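# Latch the two drive blanks marked PUSH HOME in rack

## Task

Using the work order, find the two drive blanks labelled PUSH HOME and press each one inward until it hits its stop and latches; do not disturb any other blank. The rack is loose on the table, so it may tilt only a little at most (more than that is a failure) and must finish in its original spot. A blank counts as done only if it stays latched without the robot holding it.

## Robot and tools

Robot: two six-joint arms, left_arm and right_arm, each ending in a two-finger gripper. In every per-joint list the order is waist, shoulder, elbow, forearm roll, wrist pitch, wrist roll. Stated joint ranges: elbow -2.792 to 2.792 rad; every other joint -6.283 to 6.283 rad. A real end stop may sit up to 0.010 rad either way from the stated value.

Scene frame (used by the state line): origin on the table surface midway between the arms, +x out over the table, +z up, left_arm on the +y side. The arm names do not match left/right in camera pictures. Gripper frame: fingers extend along its +z, close and open along its x; a flat block juts about 9 cm toward its -y from the wrist-roll axis and turns with the hand. The reported end_effector_position is the midpoint between the pads; fingertips reach 17.5 mm further. Printed hand positions get less accurate at long reach.

The row: one flat list of 18 numbers, each in [-1, 1], always covering both arms. Numbers 1-6 are left_arm joint offsets, 7-9 are left gripper position, force_limit, speed; 10-18 repeat this for right_arm. Joint numbers are scaled offsets, not poses: 1.0 equals 1.398 rad for waist and shoulder, 2.097 rad for elbow, 2.622 rad for forearm roll, wrist pitch and wrist roll. Gripper numbers are absolute settings: position +1 fully open (50 mm gap), about -0.65 pads meet, -1 closes until blocked; force_limit -1/0/+1 gives about 20/102/185 N per pad (actual may be up to 17% higher); speed -1/0/+1 gives 20/85/150 mm/s. To leave a gripper untouched, resend its previous three values (0 is itself a command).

execute_actions(actions): a list of up to 15 actions; each action is a table of up to 15 rows, one row per 1/30 s step; if shorter, its final row is held to fill 15 steps. Joint offsets in every row are measured from the angles at the start of that action (for the first action, from the last reported angles), not from the prior row. An empty list just returns state and images. An action that would push a joint more than 0.010 rad outward beyond its range is rejected for both arms; a malformed action, or a failing first action, rejects the entire call.

move(target, speed, blocking): target is one 18-number row; its joint offsets count from the "Joint positions" of the most recent result showing them. All joints travel proportionally, so hands trace curves, and nothing avoids obstacles or the other arm. speed is the peak rate in rad/s of the joint with the longest travel, 0.01 to 2, default 0.5; paths take 0.5 to 10 s. blocking=false returns after 0.5 s; then use wait(0) or stop before other motion commands. The result adds a "move:" line: outcome (done, off_target, moving, held, fault), limits=held or limits=none, and each arm's joint furthest from target. Arms are stiff: aiming even slightly beyond a firm contact can trigger a fault, and faster moves strike harder.

wait(seconds): 0 to 10, arms keep the last command. stop(): brakes a running move; it needs some stopping distance. zoom_image(camera, region): region [x0, y0, x1, y1] in pixels, at most 504x504. Cameras: cam_head_left and cam_head_right (896x504), cam_left_wrist and cam_right_wrist (616x616). show_instructions(): shows the work order image naming which blanks are PUSH HOME. finished_scene(scene): the current scene's number; irreversible.

Results: per-arm pose (metres, quaternion wxyz) and velocities; Joint positions, velocities, targets, torques (torques have offset and noise); gripper object_status (0 moving, 1 blocked while opening, 2 blocked while closing i.e. gripping, 3 reached target or pads met) and position_measured (gap about (250 - value) x 0.202 mm). "joint sent to its limit" means a joint was clipped at its end; "joint command not followed" means a clearance check altered targets; HELD in step readings marks blocked steps. MOTOR HOT warns of overheating before a brake stop.

Limits and hazards: joint speed caps 2.09 / 3.14 / 3.93 rad/s (shoulder-side, elbow, wrist joints); targets are kept near measured angles, and hand jumps over 70 mm per step are scaled down, so large offsets span several actions. Load limits: waist and shoulder 302, elbow 142, wrist joints 40 N m; reaching one, or 144 N external force, halts that arm for 10 s. Push blanks gently and slowly, with moderate overshoot, so the unanchored rack neither slides nor tips; never shove the rack, knock things off the table, or let the arms collide. Pull the hand away at the end so the blanks stay latched on their own.

Each tool is called after ">>>" as name([rows], argument=value, ...), one row to a line, values as JSON.

## Session

>>> show_instructions()

>>> execute_actions(actions=[])

Reference images for this scene: work order.

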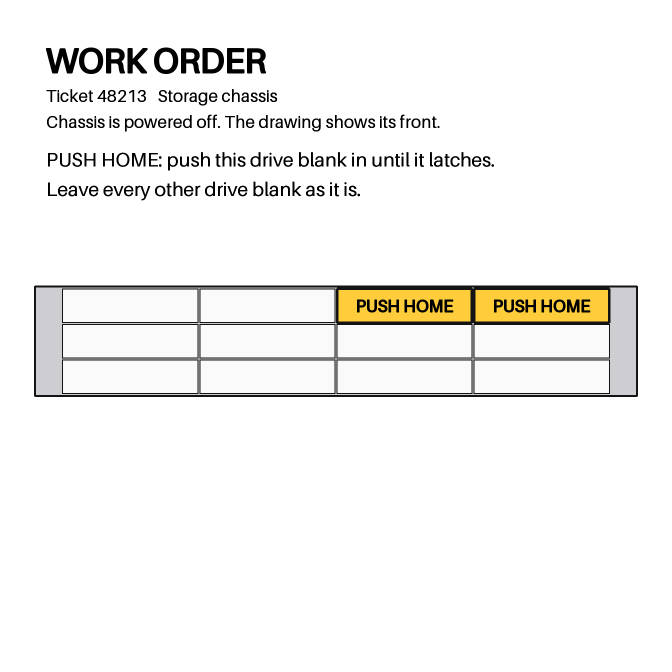

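Scene clock: 0.00 s.
left_arm: end_effector_position=(+0.9710, +0.7424, +0.2742) position_measured=3 object_status=3 end_effector_quat_wxyz=(+0.041, +0.911, -0.410, +0.019) end_effector_velocity=(+0.001, +0.000, +0.001) end_effector_angular_velocity=(+0.001, -0.004, -0.001) | right_arm: end_effector_position=(+0.0293, -0.2030, +0.3940) position_measured=3 object_status=3 end_effector_quat_wxyz=(+0.109, +0.074, +0.985, +0.107) end_effector_velocity=(+0.000, +0.000, +0.000) end_effector_angular_velocity=(+0.000, -0.000, -0.000)
Joint names: [waist, shoulder, elbow, forearm roll, wrist pitch, wrist roll]
Joint positions: left_arm=[-0.058  0.69   0.974 -0.089  1.489  2.556] | right_arm=[ 1.455 -0.421  2.044 -0.256  1.343  0.264]
Joint velocities: left_arm=[ 0.    -0.    -0.001  0.    -0.003  0.001] | right_arm=[-0.  0. -0. -0. -0.  0.]
Joint torques (N m, as the joint torque sensors report them, + toward a larger angle): no reading
Joint targets: left_arm=[-0.058 0.690 0.974 -0.089 1.489 2.556] | right_arm=[1.455 -0.421 2.044 -0.256 1.343 0.264]

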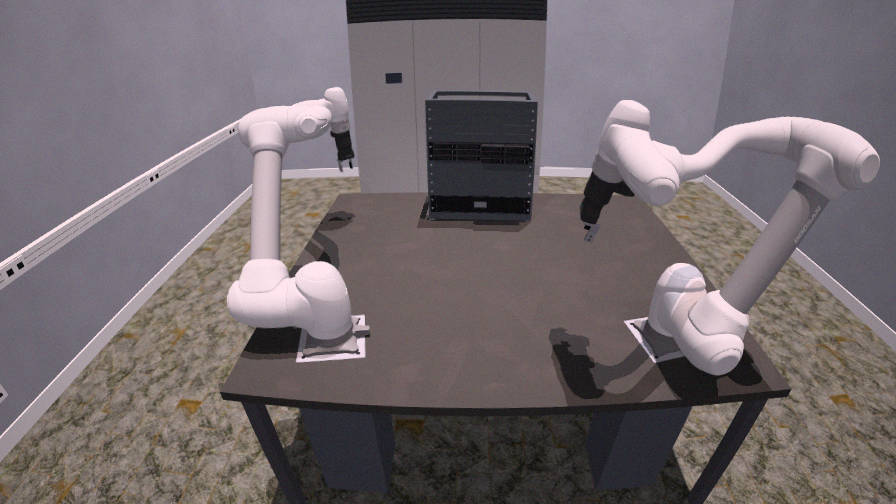

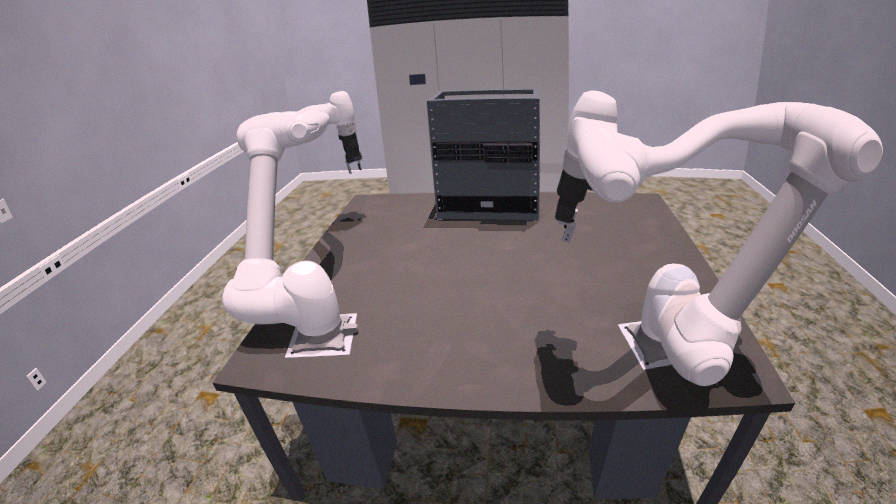

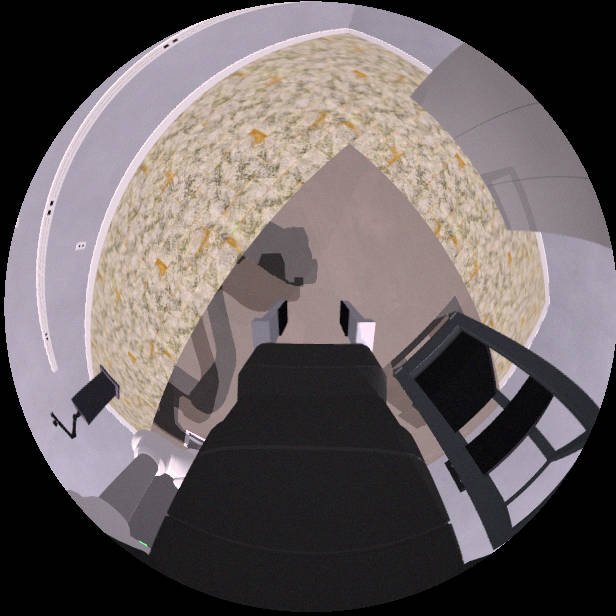

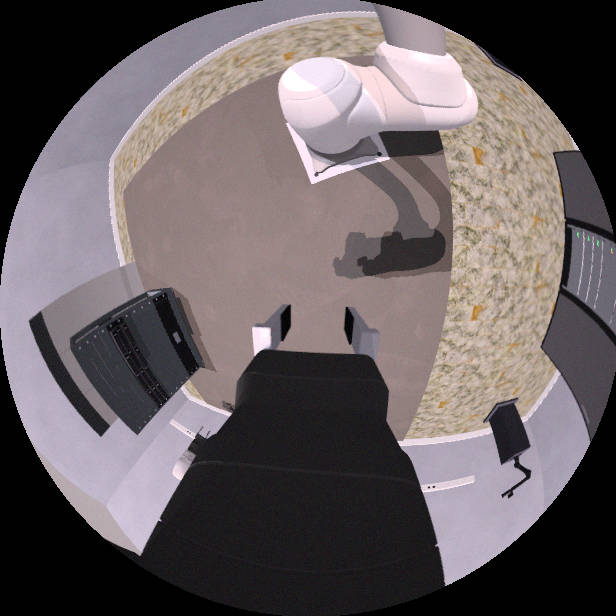

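>>> zoom_image(camera="cam_head_left", region=[400,80,560,240])

Region (400, 80, 560, 240) of cam_head_left's 896x504 image, scaled by 3.150, with more detail than that image has.

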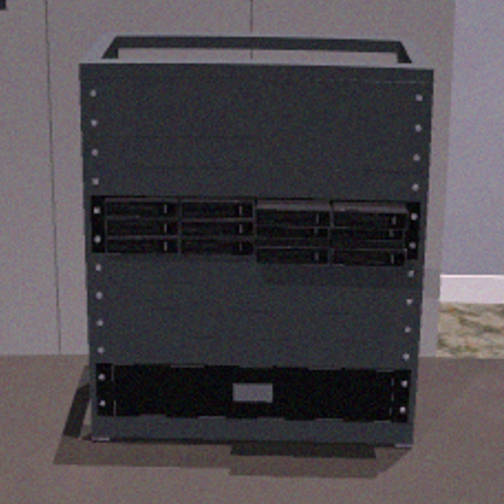

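>>> move(target=[-0.173,-0.279,0.489,0.789,-0.129,-0.682,-1,0,0.5,-0.859,0.727,-0.751,-0.017,0.056,0.081,1,0.6,0.5], speed=0.8)

Scene clock: 13.23 s.
left_arm: end_effector_position=(+0.8073, +0.7971, +0.3972) position_measured=253 object_status=3 end_effector_quat_wxyz=(+0.667, -0.664, +0.243, -0.234) end_effector_velocity=(-0.000, +0.000, +0.001) end_effector_angular_velocity=(+0.002, -0.001, +0.001) | right_arm: end_effector_position=(+0.9243, -0.1552, +0.6808) position_measured=3 object_status=3 end_effector_quat_wxyz=(+0.230, +0.701, +0.637, +0.225) end_effector_velocity=(+0.000, -0.000, +0.000) end_effector_angular_velocity=(+0.000, -0.001, -0.001)
Joint names: [waist, shoulder, elbow, forearm roll, wrist pitch, wrist roll]
Joint positions: left_arm=[-0.299  0.3    1.999  1.979  1.151  0.768] | right_arm=[ 0.254  0.595  0.469 -0.3    1.49   0.477]
Joint velocities: left_arm=[-0.    -0.     0.     0.001  0.002  0.   ] | right_arm=[-0.    -0.    -0.001 -0.001 -0.     0.001]
Joint torques (N m, as the joint torque sensors report them, + toward a larger angle): left_arm=[  2.76 -71.94 -37.62   0.24   2.45   0.03] | right_arm=[   2.17 -100.51  -40.48    2.07   -1.97    0.14]
Joint targets: left_arm=[-0.299 0.300 1.999 1.979 1.151 0.768] | right_arm=[0.254 0.595 0.469 -0.300 1.490 0.477]
move: done; limits=none; left_arm: farthest joint: the waist, 0.000 radians from its target (0.242 radians at the start); right_arm: farthest joint: the waist, 0.000 radians from its target (1.201 radians at the start)

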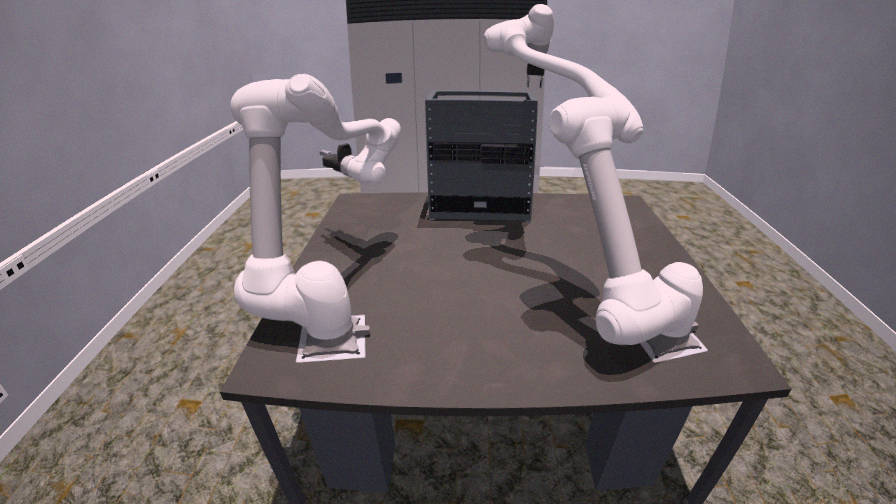

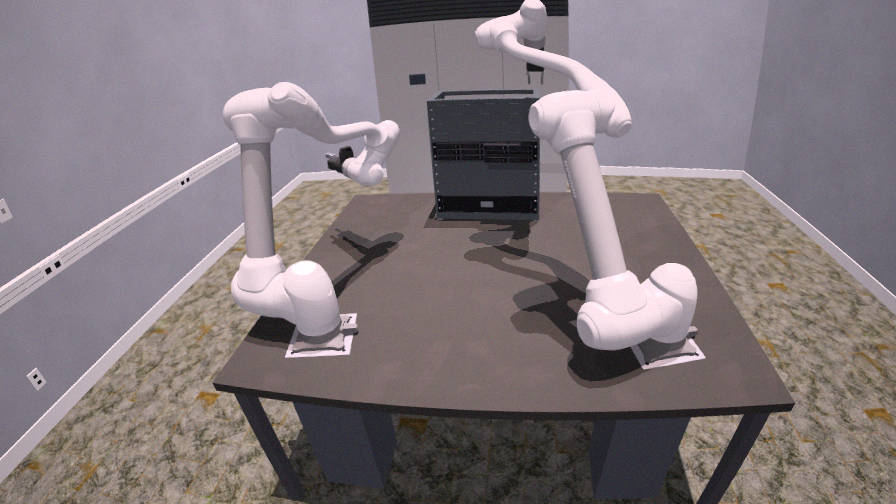

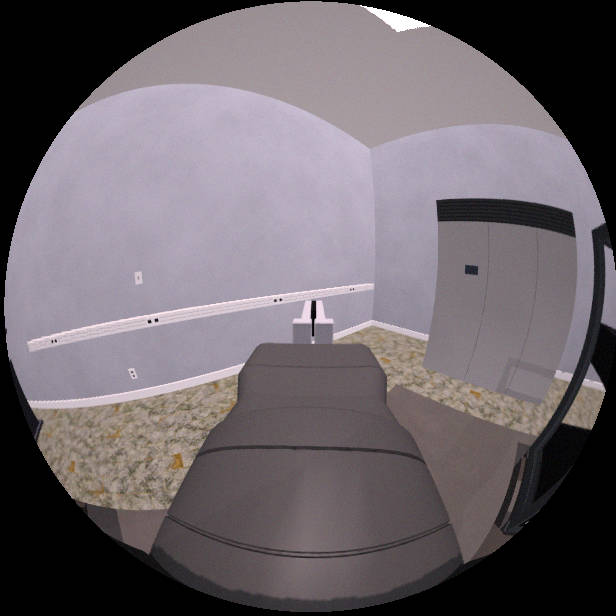

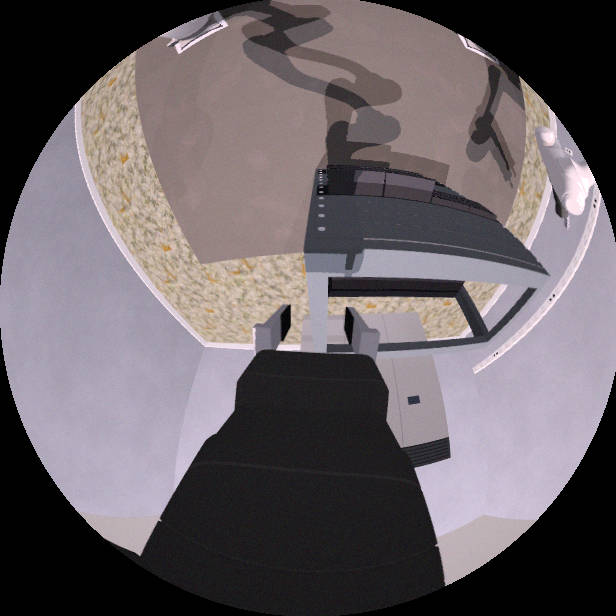

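>>> move(target=[-0.632,0.0565,-0.0415,0,0,0,-1,0,0.5,0,-0.0286,0.076,0,-0.044,0,1,0.6,0.5], speed=0.6)

Scene clock: 18.07 s.
left_arm: end_effector_position=(+0.7001, +0.0683, +0.3855) position_measured=253 object_status=3 end_effector_quat_wxyz=(+0.502, -0.497, +0.501, -0.499) end_effector_velocity=(+0.000, +0.000, +0.000) end_effector_angular_velocity=(+0.001, -0.001, +0.001) | right_arm: end_effector_position=(+0.9313, -0.1511, +0.6340) position_measured=3 object_status=3 end_effector_quat_wxyz=(+0.232, +0.689, +0.649, +0.223) end_effector_velocity=(+0.001, +0.000, +0.000) end_effector_angular_velocity=(+0.000, -0.002, +0.001)
Joint names: [waist, shoulder, elbow, forearm roll, wrist pitch, wrist roll]
Joint positions: left_arm=[-1.183  0.379  1.912  1.979  1.151  0.768] | right_arm=[ 0.254  0.555  0.628 -0.3    1.374  0.477]
Joint velocities: left_arm=[ 0.001 -0.    -0.     0.     0.001  0.001] | right_arm=[-0.    -0.     0.     0.    -0.002 -0.   ]
Joint torques (N m, as the joint torque sensors report them, + toward a larger angle): left_arm=[  0.24 -80.43 -37.76   0.24   2.57  -0.13] | right_arm=[  0.79 -98.6  -41.37   1.98  -1.87   0.37]
Joint targets: left_arm=[-1.183 0.379 1.912 1.979 1.151 0.768] | right_arm=[0.254 0.555 0.628 -0.300 1.374 0.477]
move: done; limits=none; left_arm: farthest joint: the waist, 0.001 radians from its target (0.883 radians at the start); right_arm: farthest joint: the waist, 0.000 radians from its target (0.000 radians at the start)

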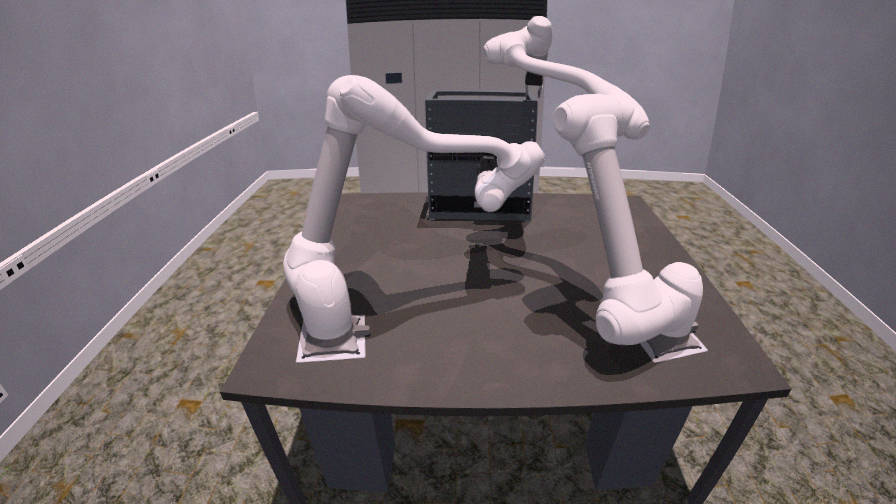

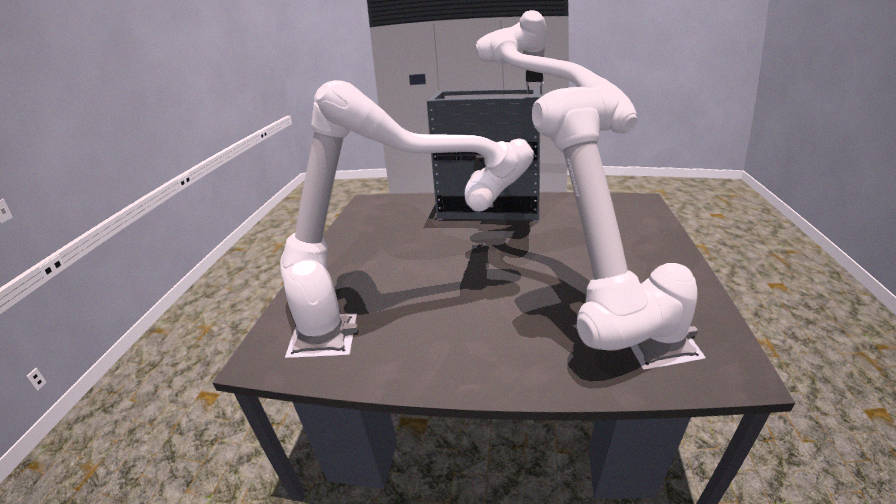

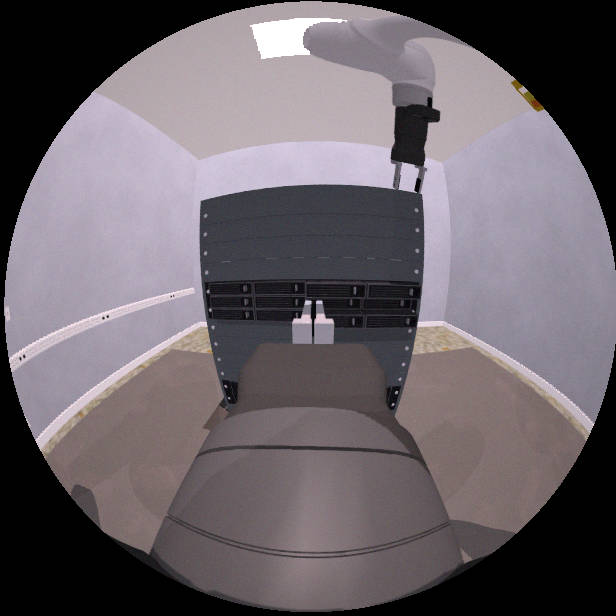

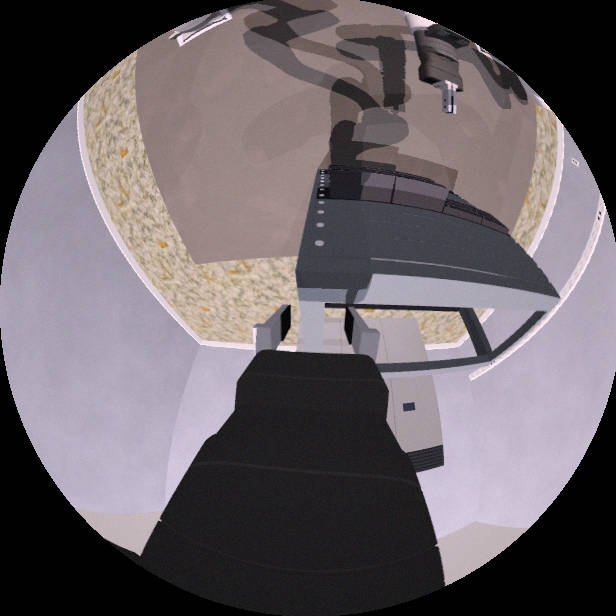

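>>> zoom_image(camera="cam_left_wrist", region=[190,160,450,350])

>>> zoom_image(camera="cam_right_wrist", region=[230,150,470,390])

Region (190, 160, 450, 350) of cam_left_wrist's 616x616 image, scaled by 1.938, with more detail than that image has; it fills the top 368 rows of this view, and the rest is white.

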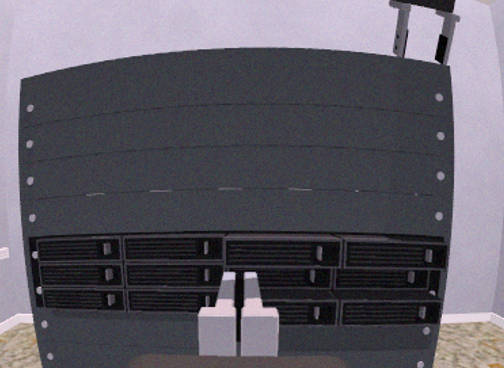

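Region (230, 150, 470, 390) of cam_right_wrist's 616x616 image, scaled by 2.100, with more detail than that image has.

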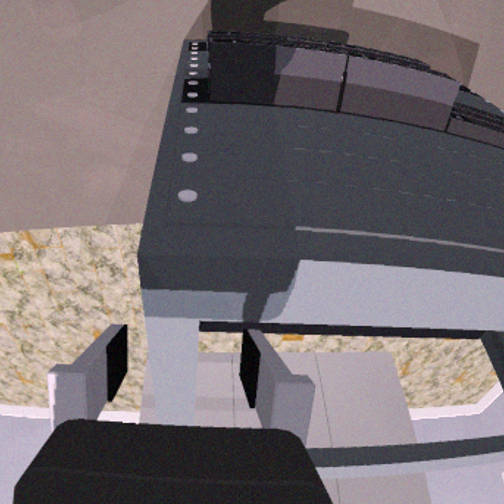

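>>> move(target=[0.052,0.0652,-0.0641,0.0143,-0.0276,0.0061,-1,0,0.5,-0.0229,0.048,-0.043,0.0213,0.0088,-0.0328,1,0.6,0.5], speed=0.15)

Scene clock: 35.47 s.
left_arm: end_effector_position=(+0.7779, +0.0436, +0.3797) position_measured=253 object_status=3 end_effector_quat_wxyz=(+0.500, -0.498, +0.502, -0.500) end_effector_velocity=(+0.000, +0.000, +0.001) end_effector_angular_velocity=(-0.001, -0.002, +0.001) | right_arm: end_effector_position=(+0.9650, -0.1553, +0.6190) position_measured=3 object_status=3 end_effector_quat_wxyz=(+0.219, +0.674, +0.670, +0.220) end_effector_velocity=(+0.000, +0.000, +0.000) end_effector_angular_velocity=(+0.001, -0.001, +0.001)
Joint names: [waist, shoulder, elbow, forearm roll, wrist pitch, wrist roll]
Joint positions: left_arm=[-1.11   0.47   1.778  2.017  1.078  0.784] | right_arm=[ 0.222  0.623  0.538 -0.244  1.397  0.391]
Joint velocities: left_arm=[ 0.    -0.    -0.001  0.     0.002 -0.   ] | right_arm=[-0.     0.    -0.001  0.001 -0.    -0.   ]
Joint torques (N m, as the joint torque sensors report them, + toward a larger angle): left_arm=[  2.41 -89.38 -39.14  -0.02   2.29   0.02] | right_arm=[  -0.5  -105.52  -41.36    2.42   -2.03    0.31]
Joint targets: left_arm=[-1.110 0.470 1.778 2.017 1.078 0.784] | right_arm=[0.222 0.623 0.538 -0.244 1.397 0.391]
move: done; limits=none; left_arm: farthest joint: the waist, 0.000 radians from its target (0.073 radians at the start); right_arm: farthest joint: the waist, 0.000 radians from its target (0.032 radians at the start)

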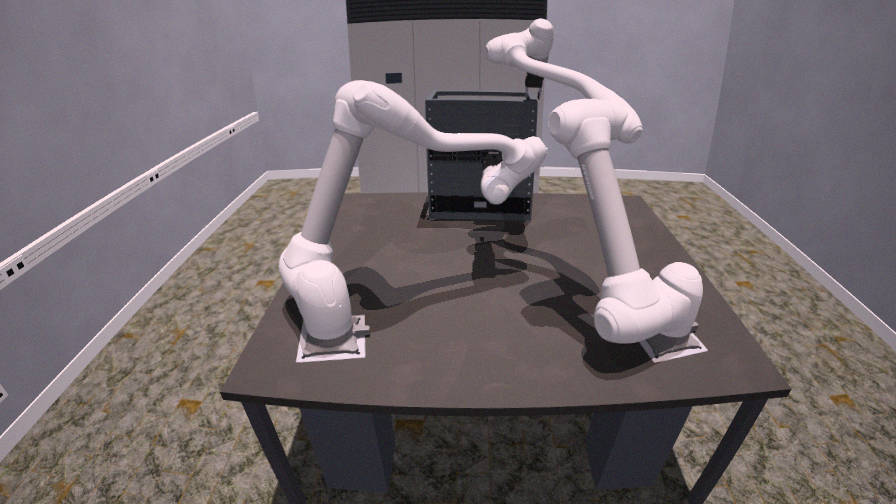

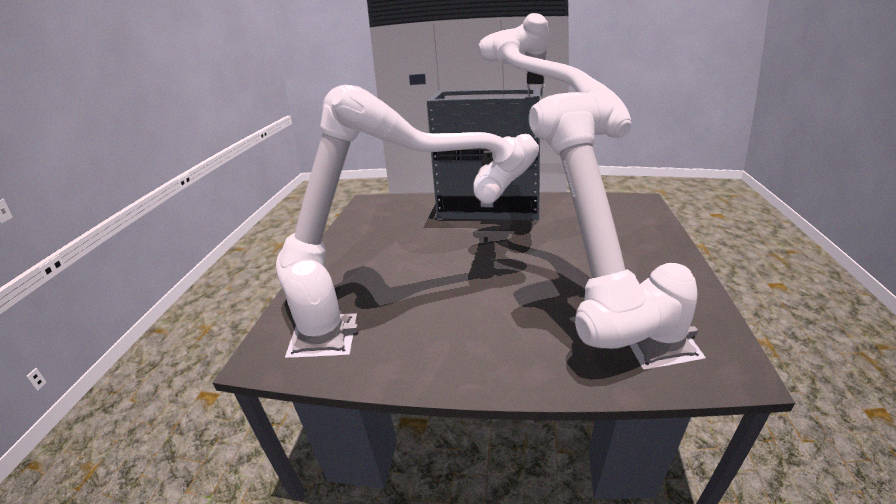

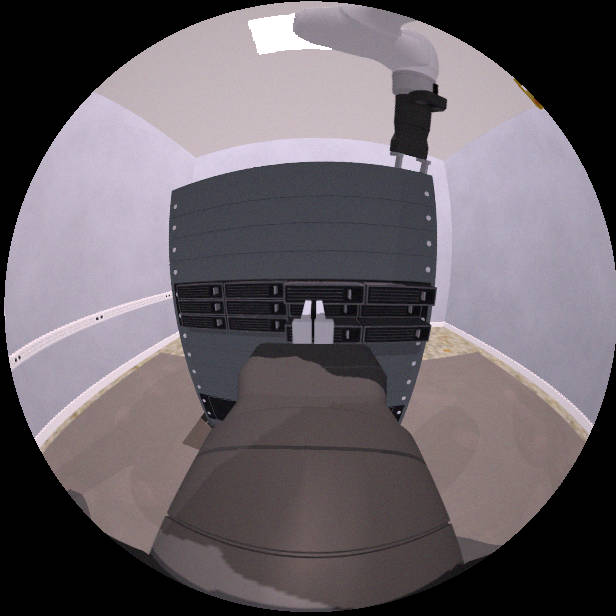

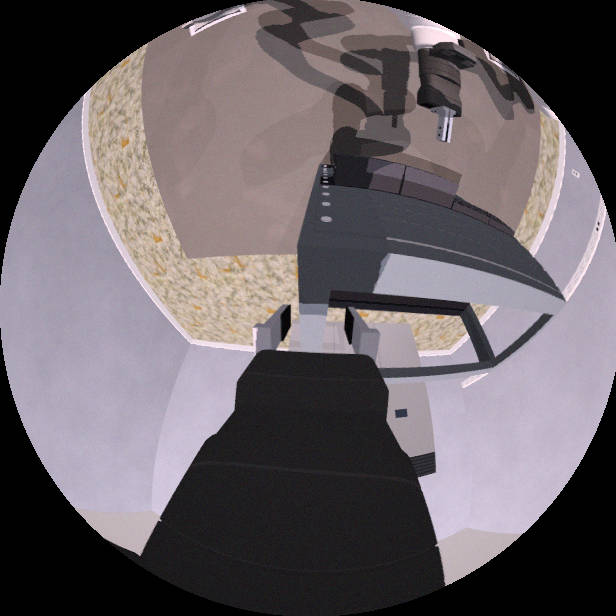

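>>> zoom_image(camera="cam_left_wrist", region=[160,150,460,350])

>>> zoom_image(camera="cam_right_wrist", region=[230,200,430,380])

Region (160, 150, 460, 350) of cam_left_wrist's 616x616 image, scaled by 1.680, with more detail than that image has.

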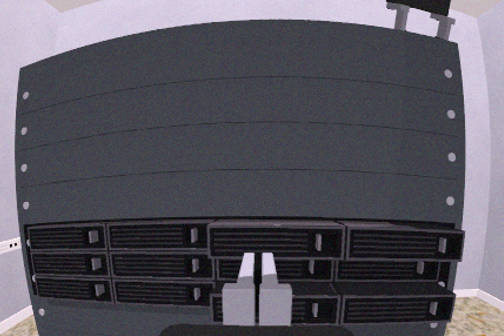

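Region (230, 200, 430, 380) of cam_right_wrist's 616x616 image, scaled by 2.520, with more detail than that image has; it fills the top 454 rows of this view, and the rest is white.

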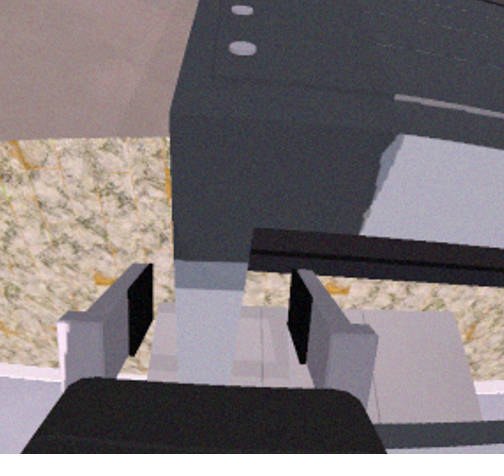

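>>> move(target=[0.0366,0.0343,-0.0346,0.0108,-0.0182,0.0015,-1,0,0.5,-0.0025,-0.0089,0.0195,0,-0.0108,0,1,0.6,0.5], speed=0.05)

Scene clock: 42.60 s.
left_arm: end_effector_position=(+0.8278, +0.0414, +0.3761) position_measured=253 object_status=3 end_effector_quat_wxyz=(+0.500, -0.499, +0.502, -0.500) end_effector_velocity=(+0.000, +0.000, +0.001) end_effector_angular_velocity=(-0.002, -0.002, +0.001) | right_arm: end_effector_position=(+0.9662, -0.1584, +0.6088) position_measured=3 object_status=3 end_effector_quat_wxyz=(+0.220, +0.673, +0.671, +0.219) end_effector_velocity=(+0.000, +0.000, +0.000) end_effector_angular_velocity=(-0.000, -0.001, +0.001)
Joint names: [waist, shoulder, elbow, forearm roll, wrist pitch, wrist roll]
Joint positions: left_arm=[-1.059  0.518  1.705  2.045  1.031  0.788] | right_arm=[ 0.218  0.61   0.579 -0.244  1.369  0.391]
Joint velocities: left_arm=[ 0.    -0.    -0.001  0.     0.002 -0.001] | right_arm=[-0.     0.    -0.    -0.    -0.001 -0.001]
Joint torques (N m, as the joint torque sensors report them, + toward a larger angle): left_arm=[  1.4  -95.56 -38.32   0.15   2.54  -0.14] | right_arm=[  -1.91 -103.95  -42.02    2.21   -1.9     0.22]
Joint targets: left_arm=[-1.059 0.518 1.705 2.045 1.031 0.788] | right_arm=[0.218 0.610 0.579 -0.244 1.369 0.391]
move: done; limits=none; left_arm: farthest joint: the waist, 0.000 radians from its target (0.052 radians at the start); right_arm: farthest joint: the waist, 0.000 radians from its target (0.003 radians at the start)

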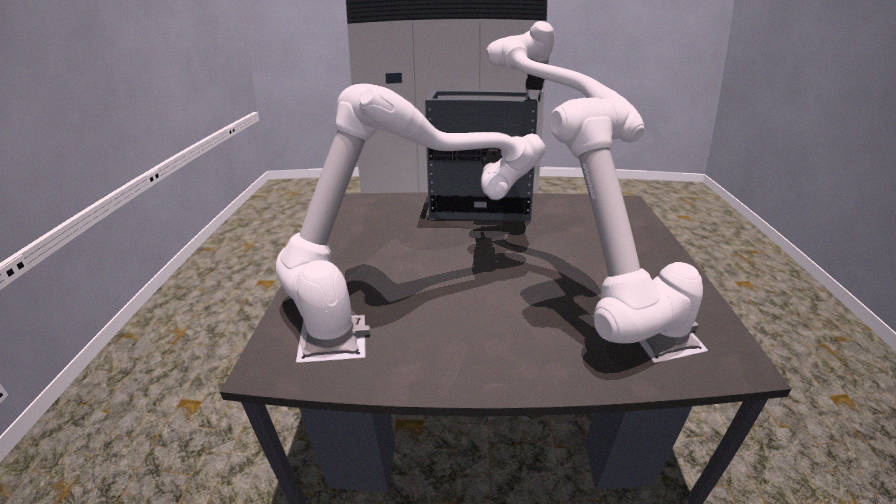

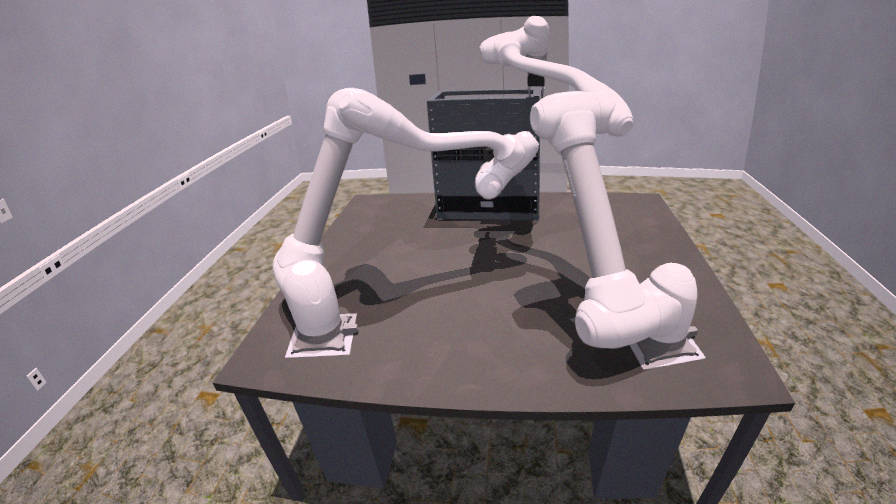

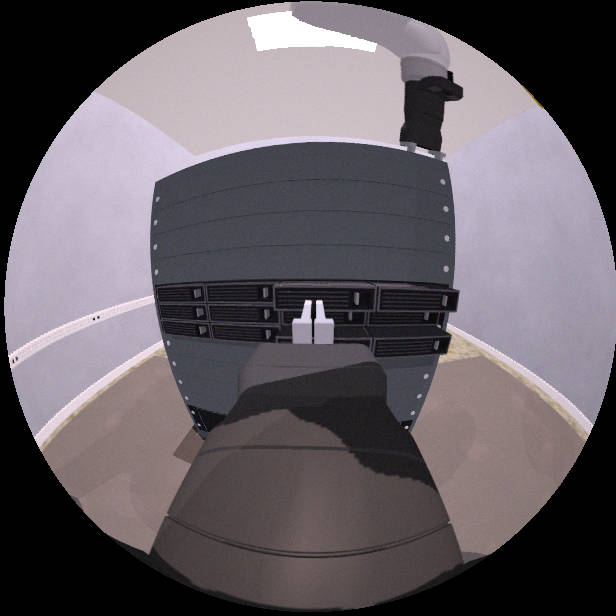

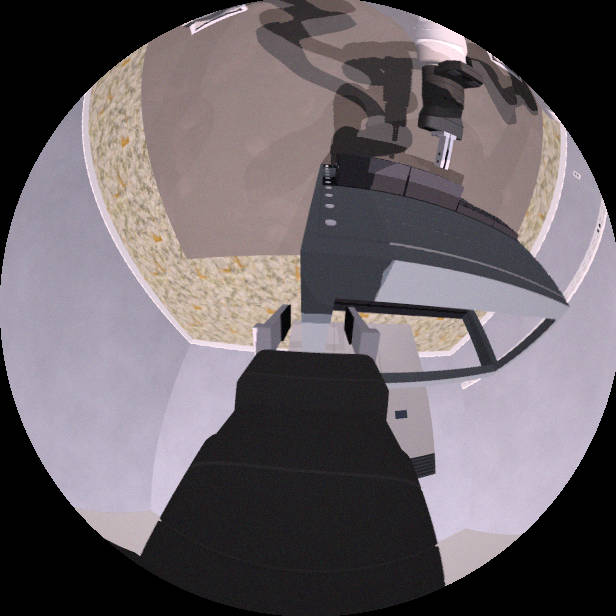

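>>> zoom_image(camera="cam_left_wrist", region=[200,250,470,370])

>>> zoom_image(camera="cam_right_wrist", region=[230,100,500,380])

Region (200, 250, 470, 370) of cam_left_wrist's 616x616 image, scaled by 1.867, with more detail than that image has.

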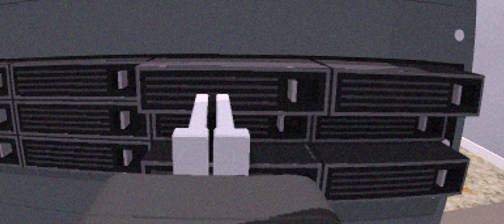

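Region (230, 100, 500, 380) of cam_right_wrist's 616x616 image, scaled by 1.800, with more detail than that image has; it fills the left 486 columns of this view, and the rest is white.

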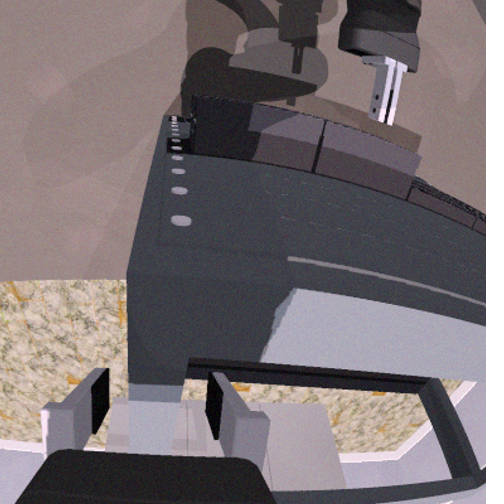

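>>> move(target=[0.0146,0.0143,-0.0136,0.0046,-0.0071,0.0001,-1,0,0.5,0,-0.0089,0.0195,0,-0.0108,0,1,0.6,0.5], speed=0.04)

>>> zoom_image(camera="cam_left_wrist", region=[200,250,470,370])

>>> zoom_image(camera="cam_right_wrist", region=[230,100,500,380])

Scene clock: 49.20 s.
left_arm: end_effector_position=(+0.8479, +0.0417, +0.3736) position_measured=253 object_status=3 end_effector_quat_wxyz=(+0.500, -0.499, +0.502, -0.500) end_effector_velocity=(+0.000, -0.000, -0.000) end_effector_angular_velocity=(+0.000, +0.000, -0.000) | right_arm: end_effector_position=(+0.9656, -0.1583, +0.5984) position_measured=3 object_status=3 end_effector_quat_wxyz=(+0.220, +0.670, +0.674, +0.219) end_effector_velocity=(+0.000, +0.000, -0.000) end_effector_angular_velocity=(-0.000, +0.000, -0.000)
Joint names: [waist, shoulder, elbow, forearm roll, wrist pitch, wrist roll]
Joint positions: left_arm=[-1.039  0.538  1.677  2.057  1.012  0.788] | right_arm=[ 0.218  0.598  0.62  -0.244  1.341  0.391]
Joint velocities: left_arm=[ 0.     0.    -0.     0.    -0.001  0.   ] | right_arm=[ 0.  0.  0. -0. -0. -0.]
Joint torques (N m, as the joint torque sensors report them, + toward a larger angle): left_arm=[  6.29 -93.17 -39.12  -0.75   2.03  -0.04] | right_arm=[  -0.15 -103.03  -42.3     2.39   -1.79    0.21]
Joint targets: left_arm=[-1.039 0.538 1.677 2.057 1.012 0.788] | right_arm=[0.218 0.598 0.620 -0.244 1.341 0.391]
move: done; limits=none; left_arm: farthest joint: the waist, 0.000 radians from its target (0.021 radians at the start); right_arm: farthest joint: the waist, 0.000 radians from its target (0.000 radians at the start)

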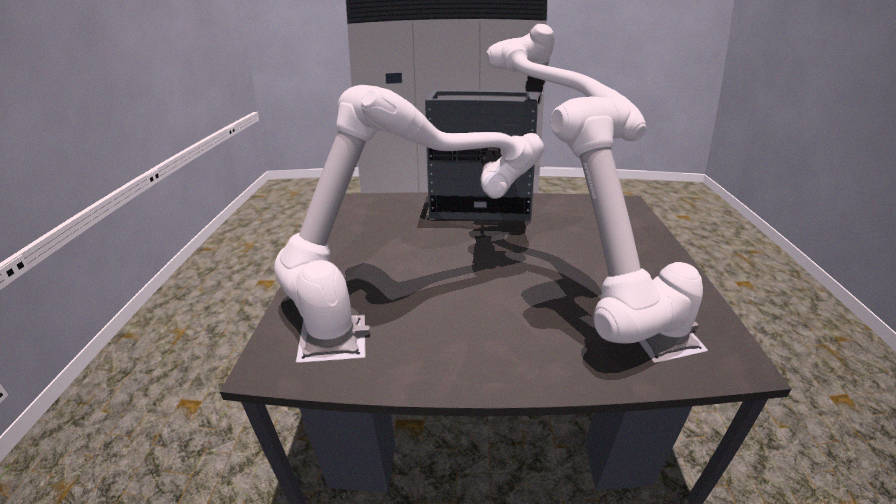

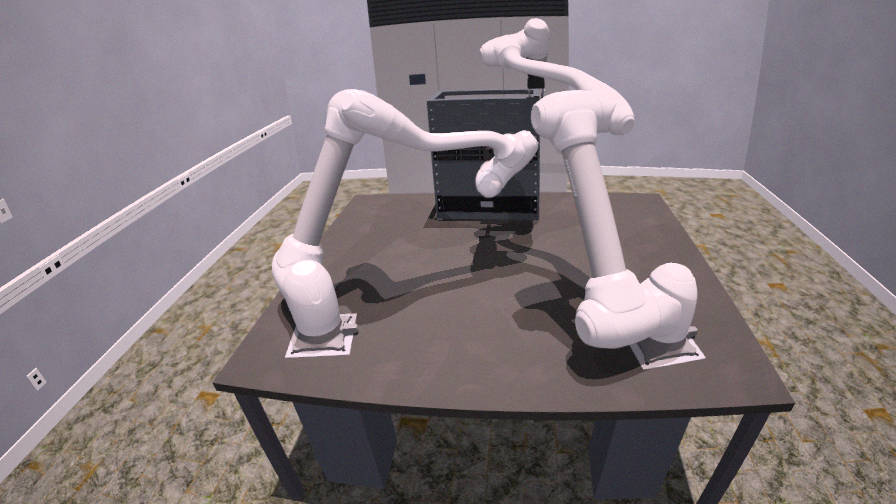

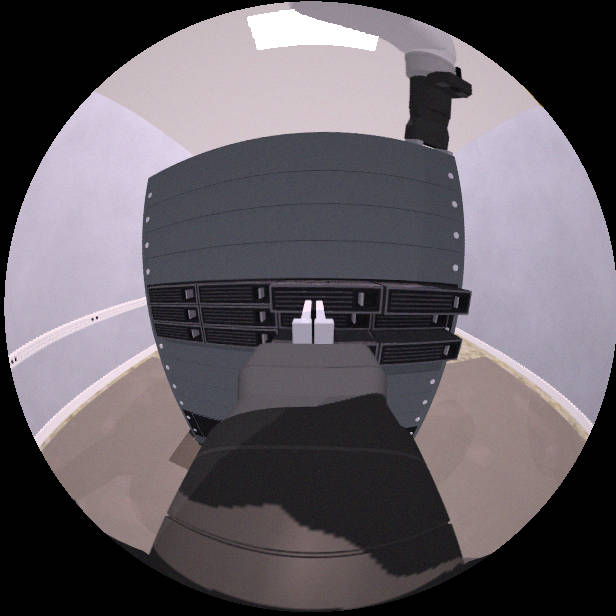

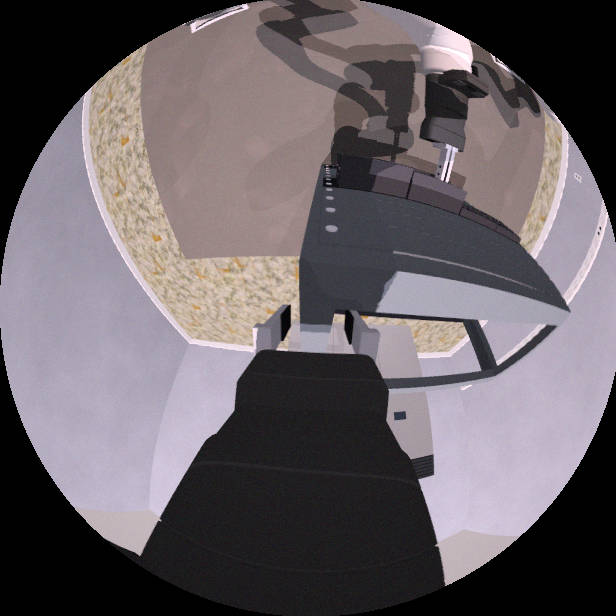

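Region (200, 250, 470, 370) of cam_left_wrist's 616x616 image, scaled by 1.867, with more detail than that image has.

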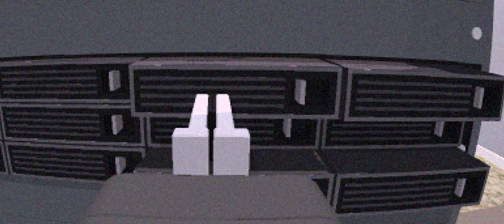

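Region (230, 100, 500, 380) of cam_right_wrist's 616x616 image, scaled by 1.800, with more detail than that image has; it fills the left 486 columns of this view, and the rest is white.

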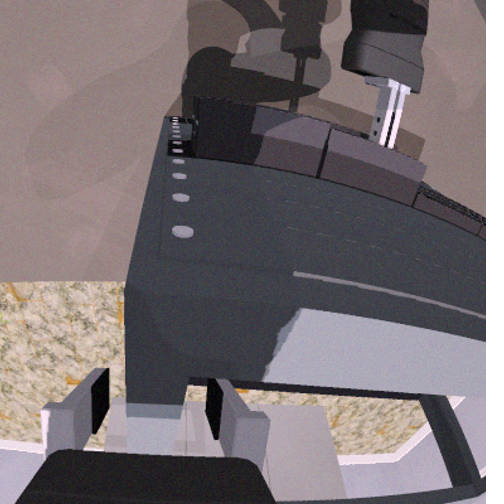

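>>> move(target=[0,0,0,0,0,0,-1,0,0.5,0,-0.0071,0.0156,0,-0.0086,0,1,0.6,0.5], speed=0.03)

>>> zoom_image(camera="cam_right_wrist", region=[230,250,430,380])

>>> zoom_image(camera="cam_head_right", region=[480,40,600,130])

Scene clock: 53.17 s.
left_arm: end_effector_position=(+0.8479, +0.0417, +0.3735) position_measured=253 object_status=3 end_effector_quat_wxyz=(+0.500, -0.499, +0.502, -0.500) end_effector_velocity=(+0.000, -0.000, +0.001) end_effector_angular_velocity=(+0.001, -0.001, +0.000) | right_arm: end_effector_position=(+0.9649, -0.1584, +0.5901) position_measured=3 object_status=3 end_effector_quat_wxyz=(+0.220, +0.669, +0.676, +0.219) end_effector_velocity=(+0.000, +0.000, -0.001) end_effector_angular_velocity=(+0.000, +0.000, +0.000)
Joint names: [waist, shoulder, elbow, forearm roll, wrist pitch, wrist roll]
Joint positions: left_arm=[-1.039  0.538  1.677  2.057  1.012  0.788] | right_arm=[ 0.218  0.588  0.652 -0.244  1.318  0.391]
Joint velocities: left_arm=[-0.    -0.    -0.001 -0.     0.     0.002] | right_arm=[ 0.    -0.     0.001  0.    -0.001  0.   ]
Joint torques (N m, as the joint torque sensors report them, + toward a larger angle): left_arm=[  7.73 -97.43 -41.29  -0.24   3.12   0.14] | right_arm=[ 15.9  -59.78  -1.13   7.6   15.35  -2.17]
Joint targets: left_arm=[-1.039 0.538 1.677 2.057 1.012 0.788] | right_arm=[0.218 0.588 0.652 -0.244 1.318 0.391]
move: done; limits=none; left_arm: farthest joint: the waist, 0.000 radians from its target (0.000 radians at the start); right_arm: farthest joint: the shoulder, 0.001 radians from its target (0.010 radians at the start)

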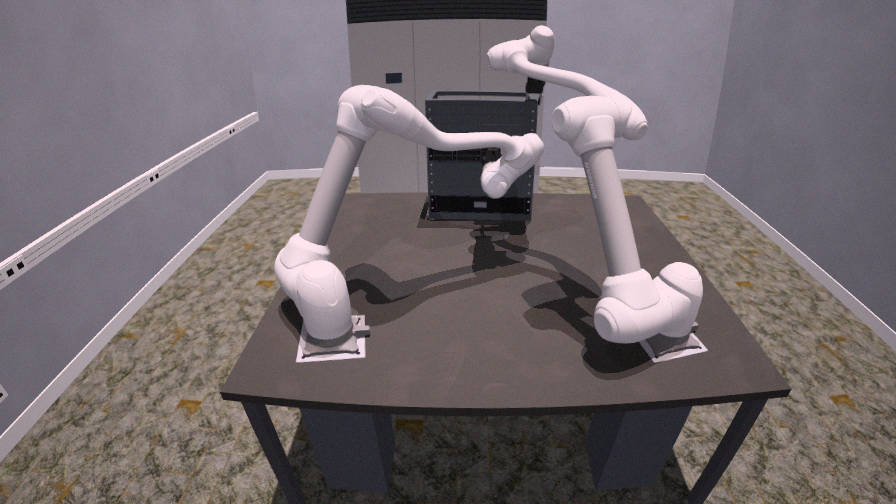

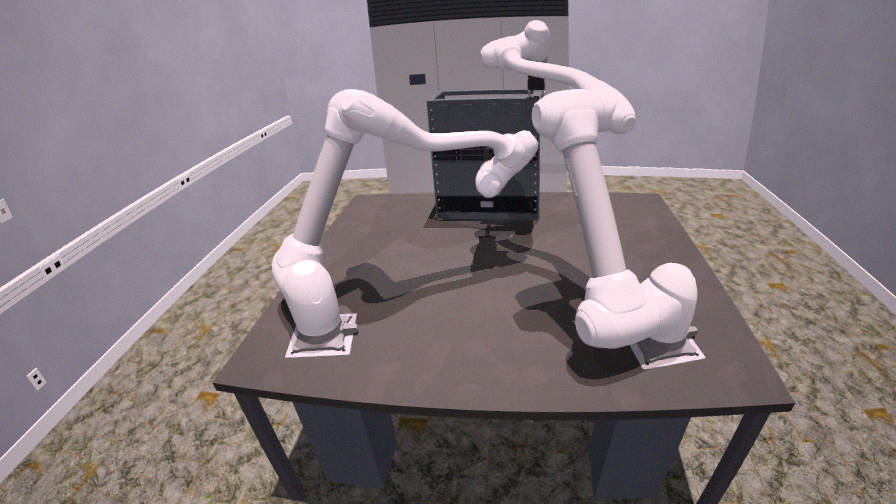

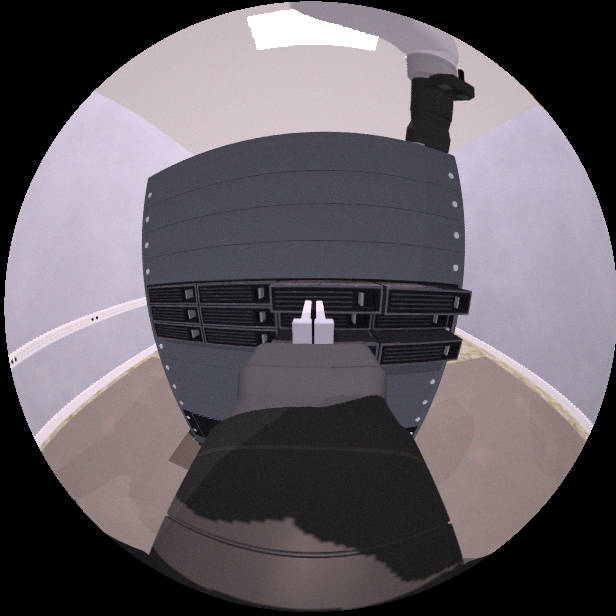

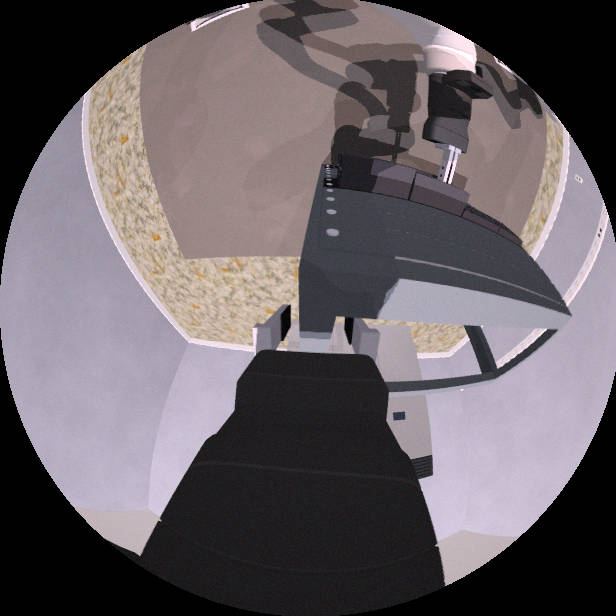

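Region (230, 250, 430, 380) of cam_right_wrist's 616x616 image, scaled by 2.520, with more detail than that image has; it fills the top 328 rows of this view, and the rest is white.

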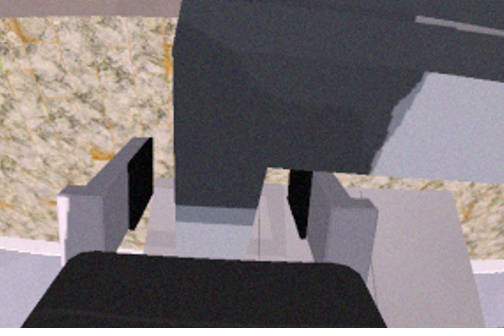

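Region (480, 40, 600, 130) of cam_head_right's 896x504 image, scaled by 4.200, with more detail than that image has; it fills the top 378 rows of this view, and the rest is white.

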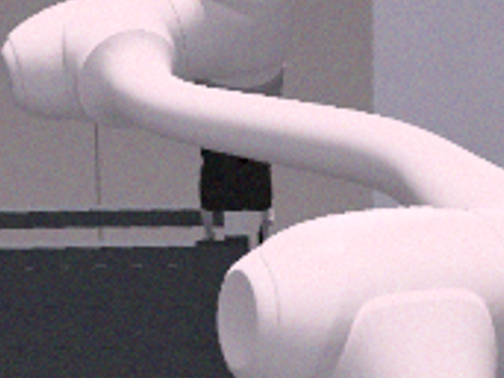

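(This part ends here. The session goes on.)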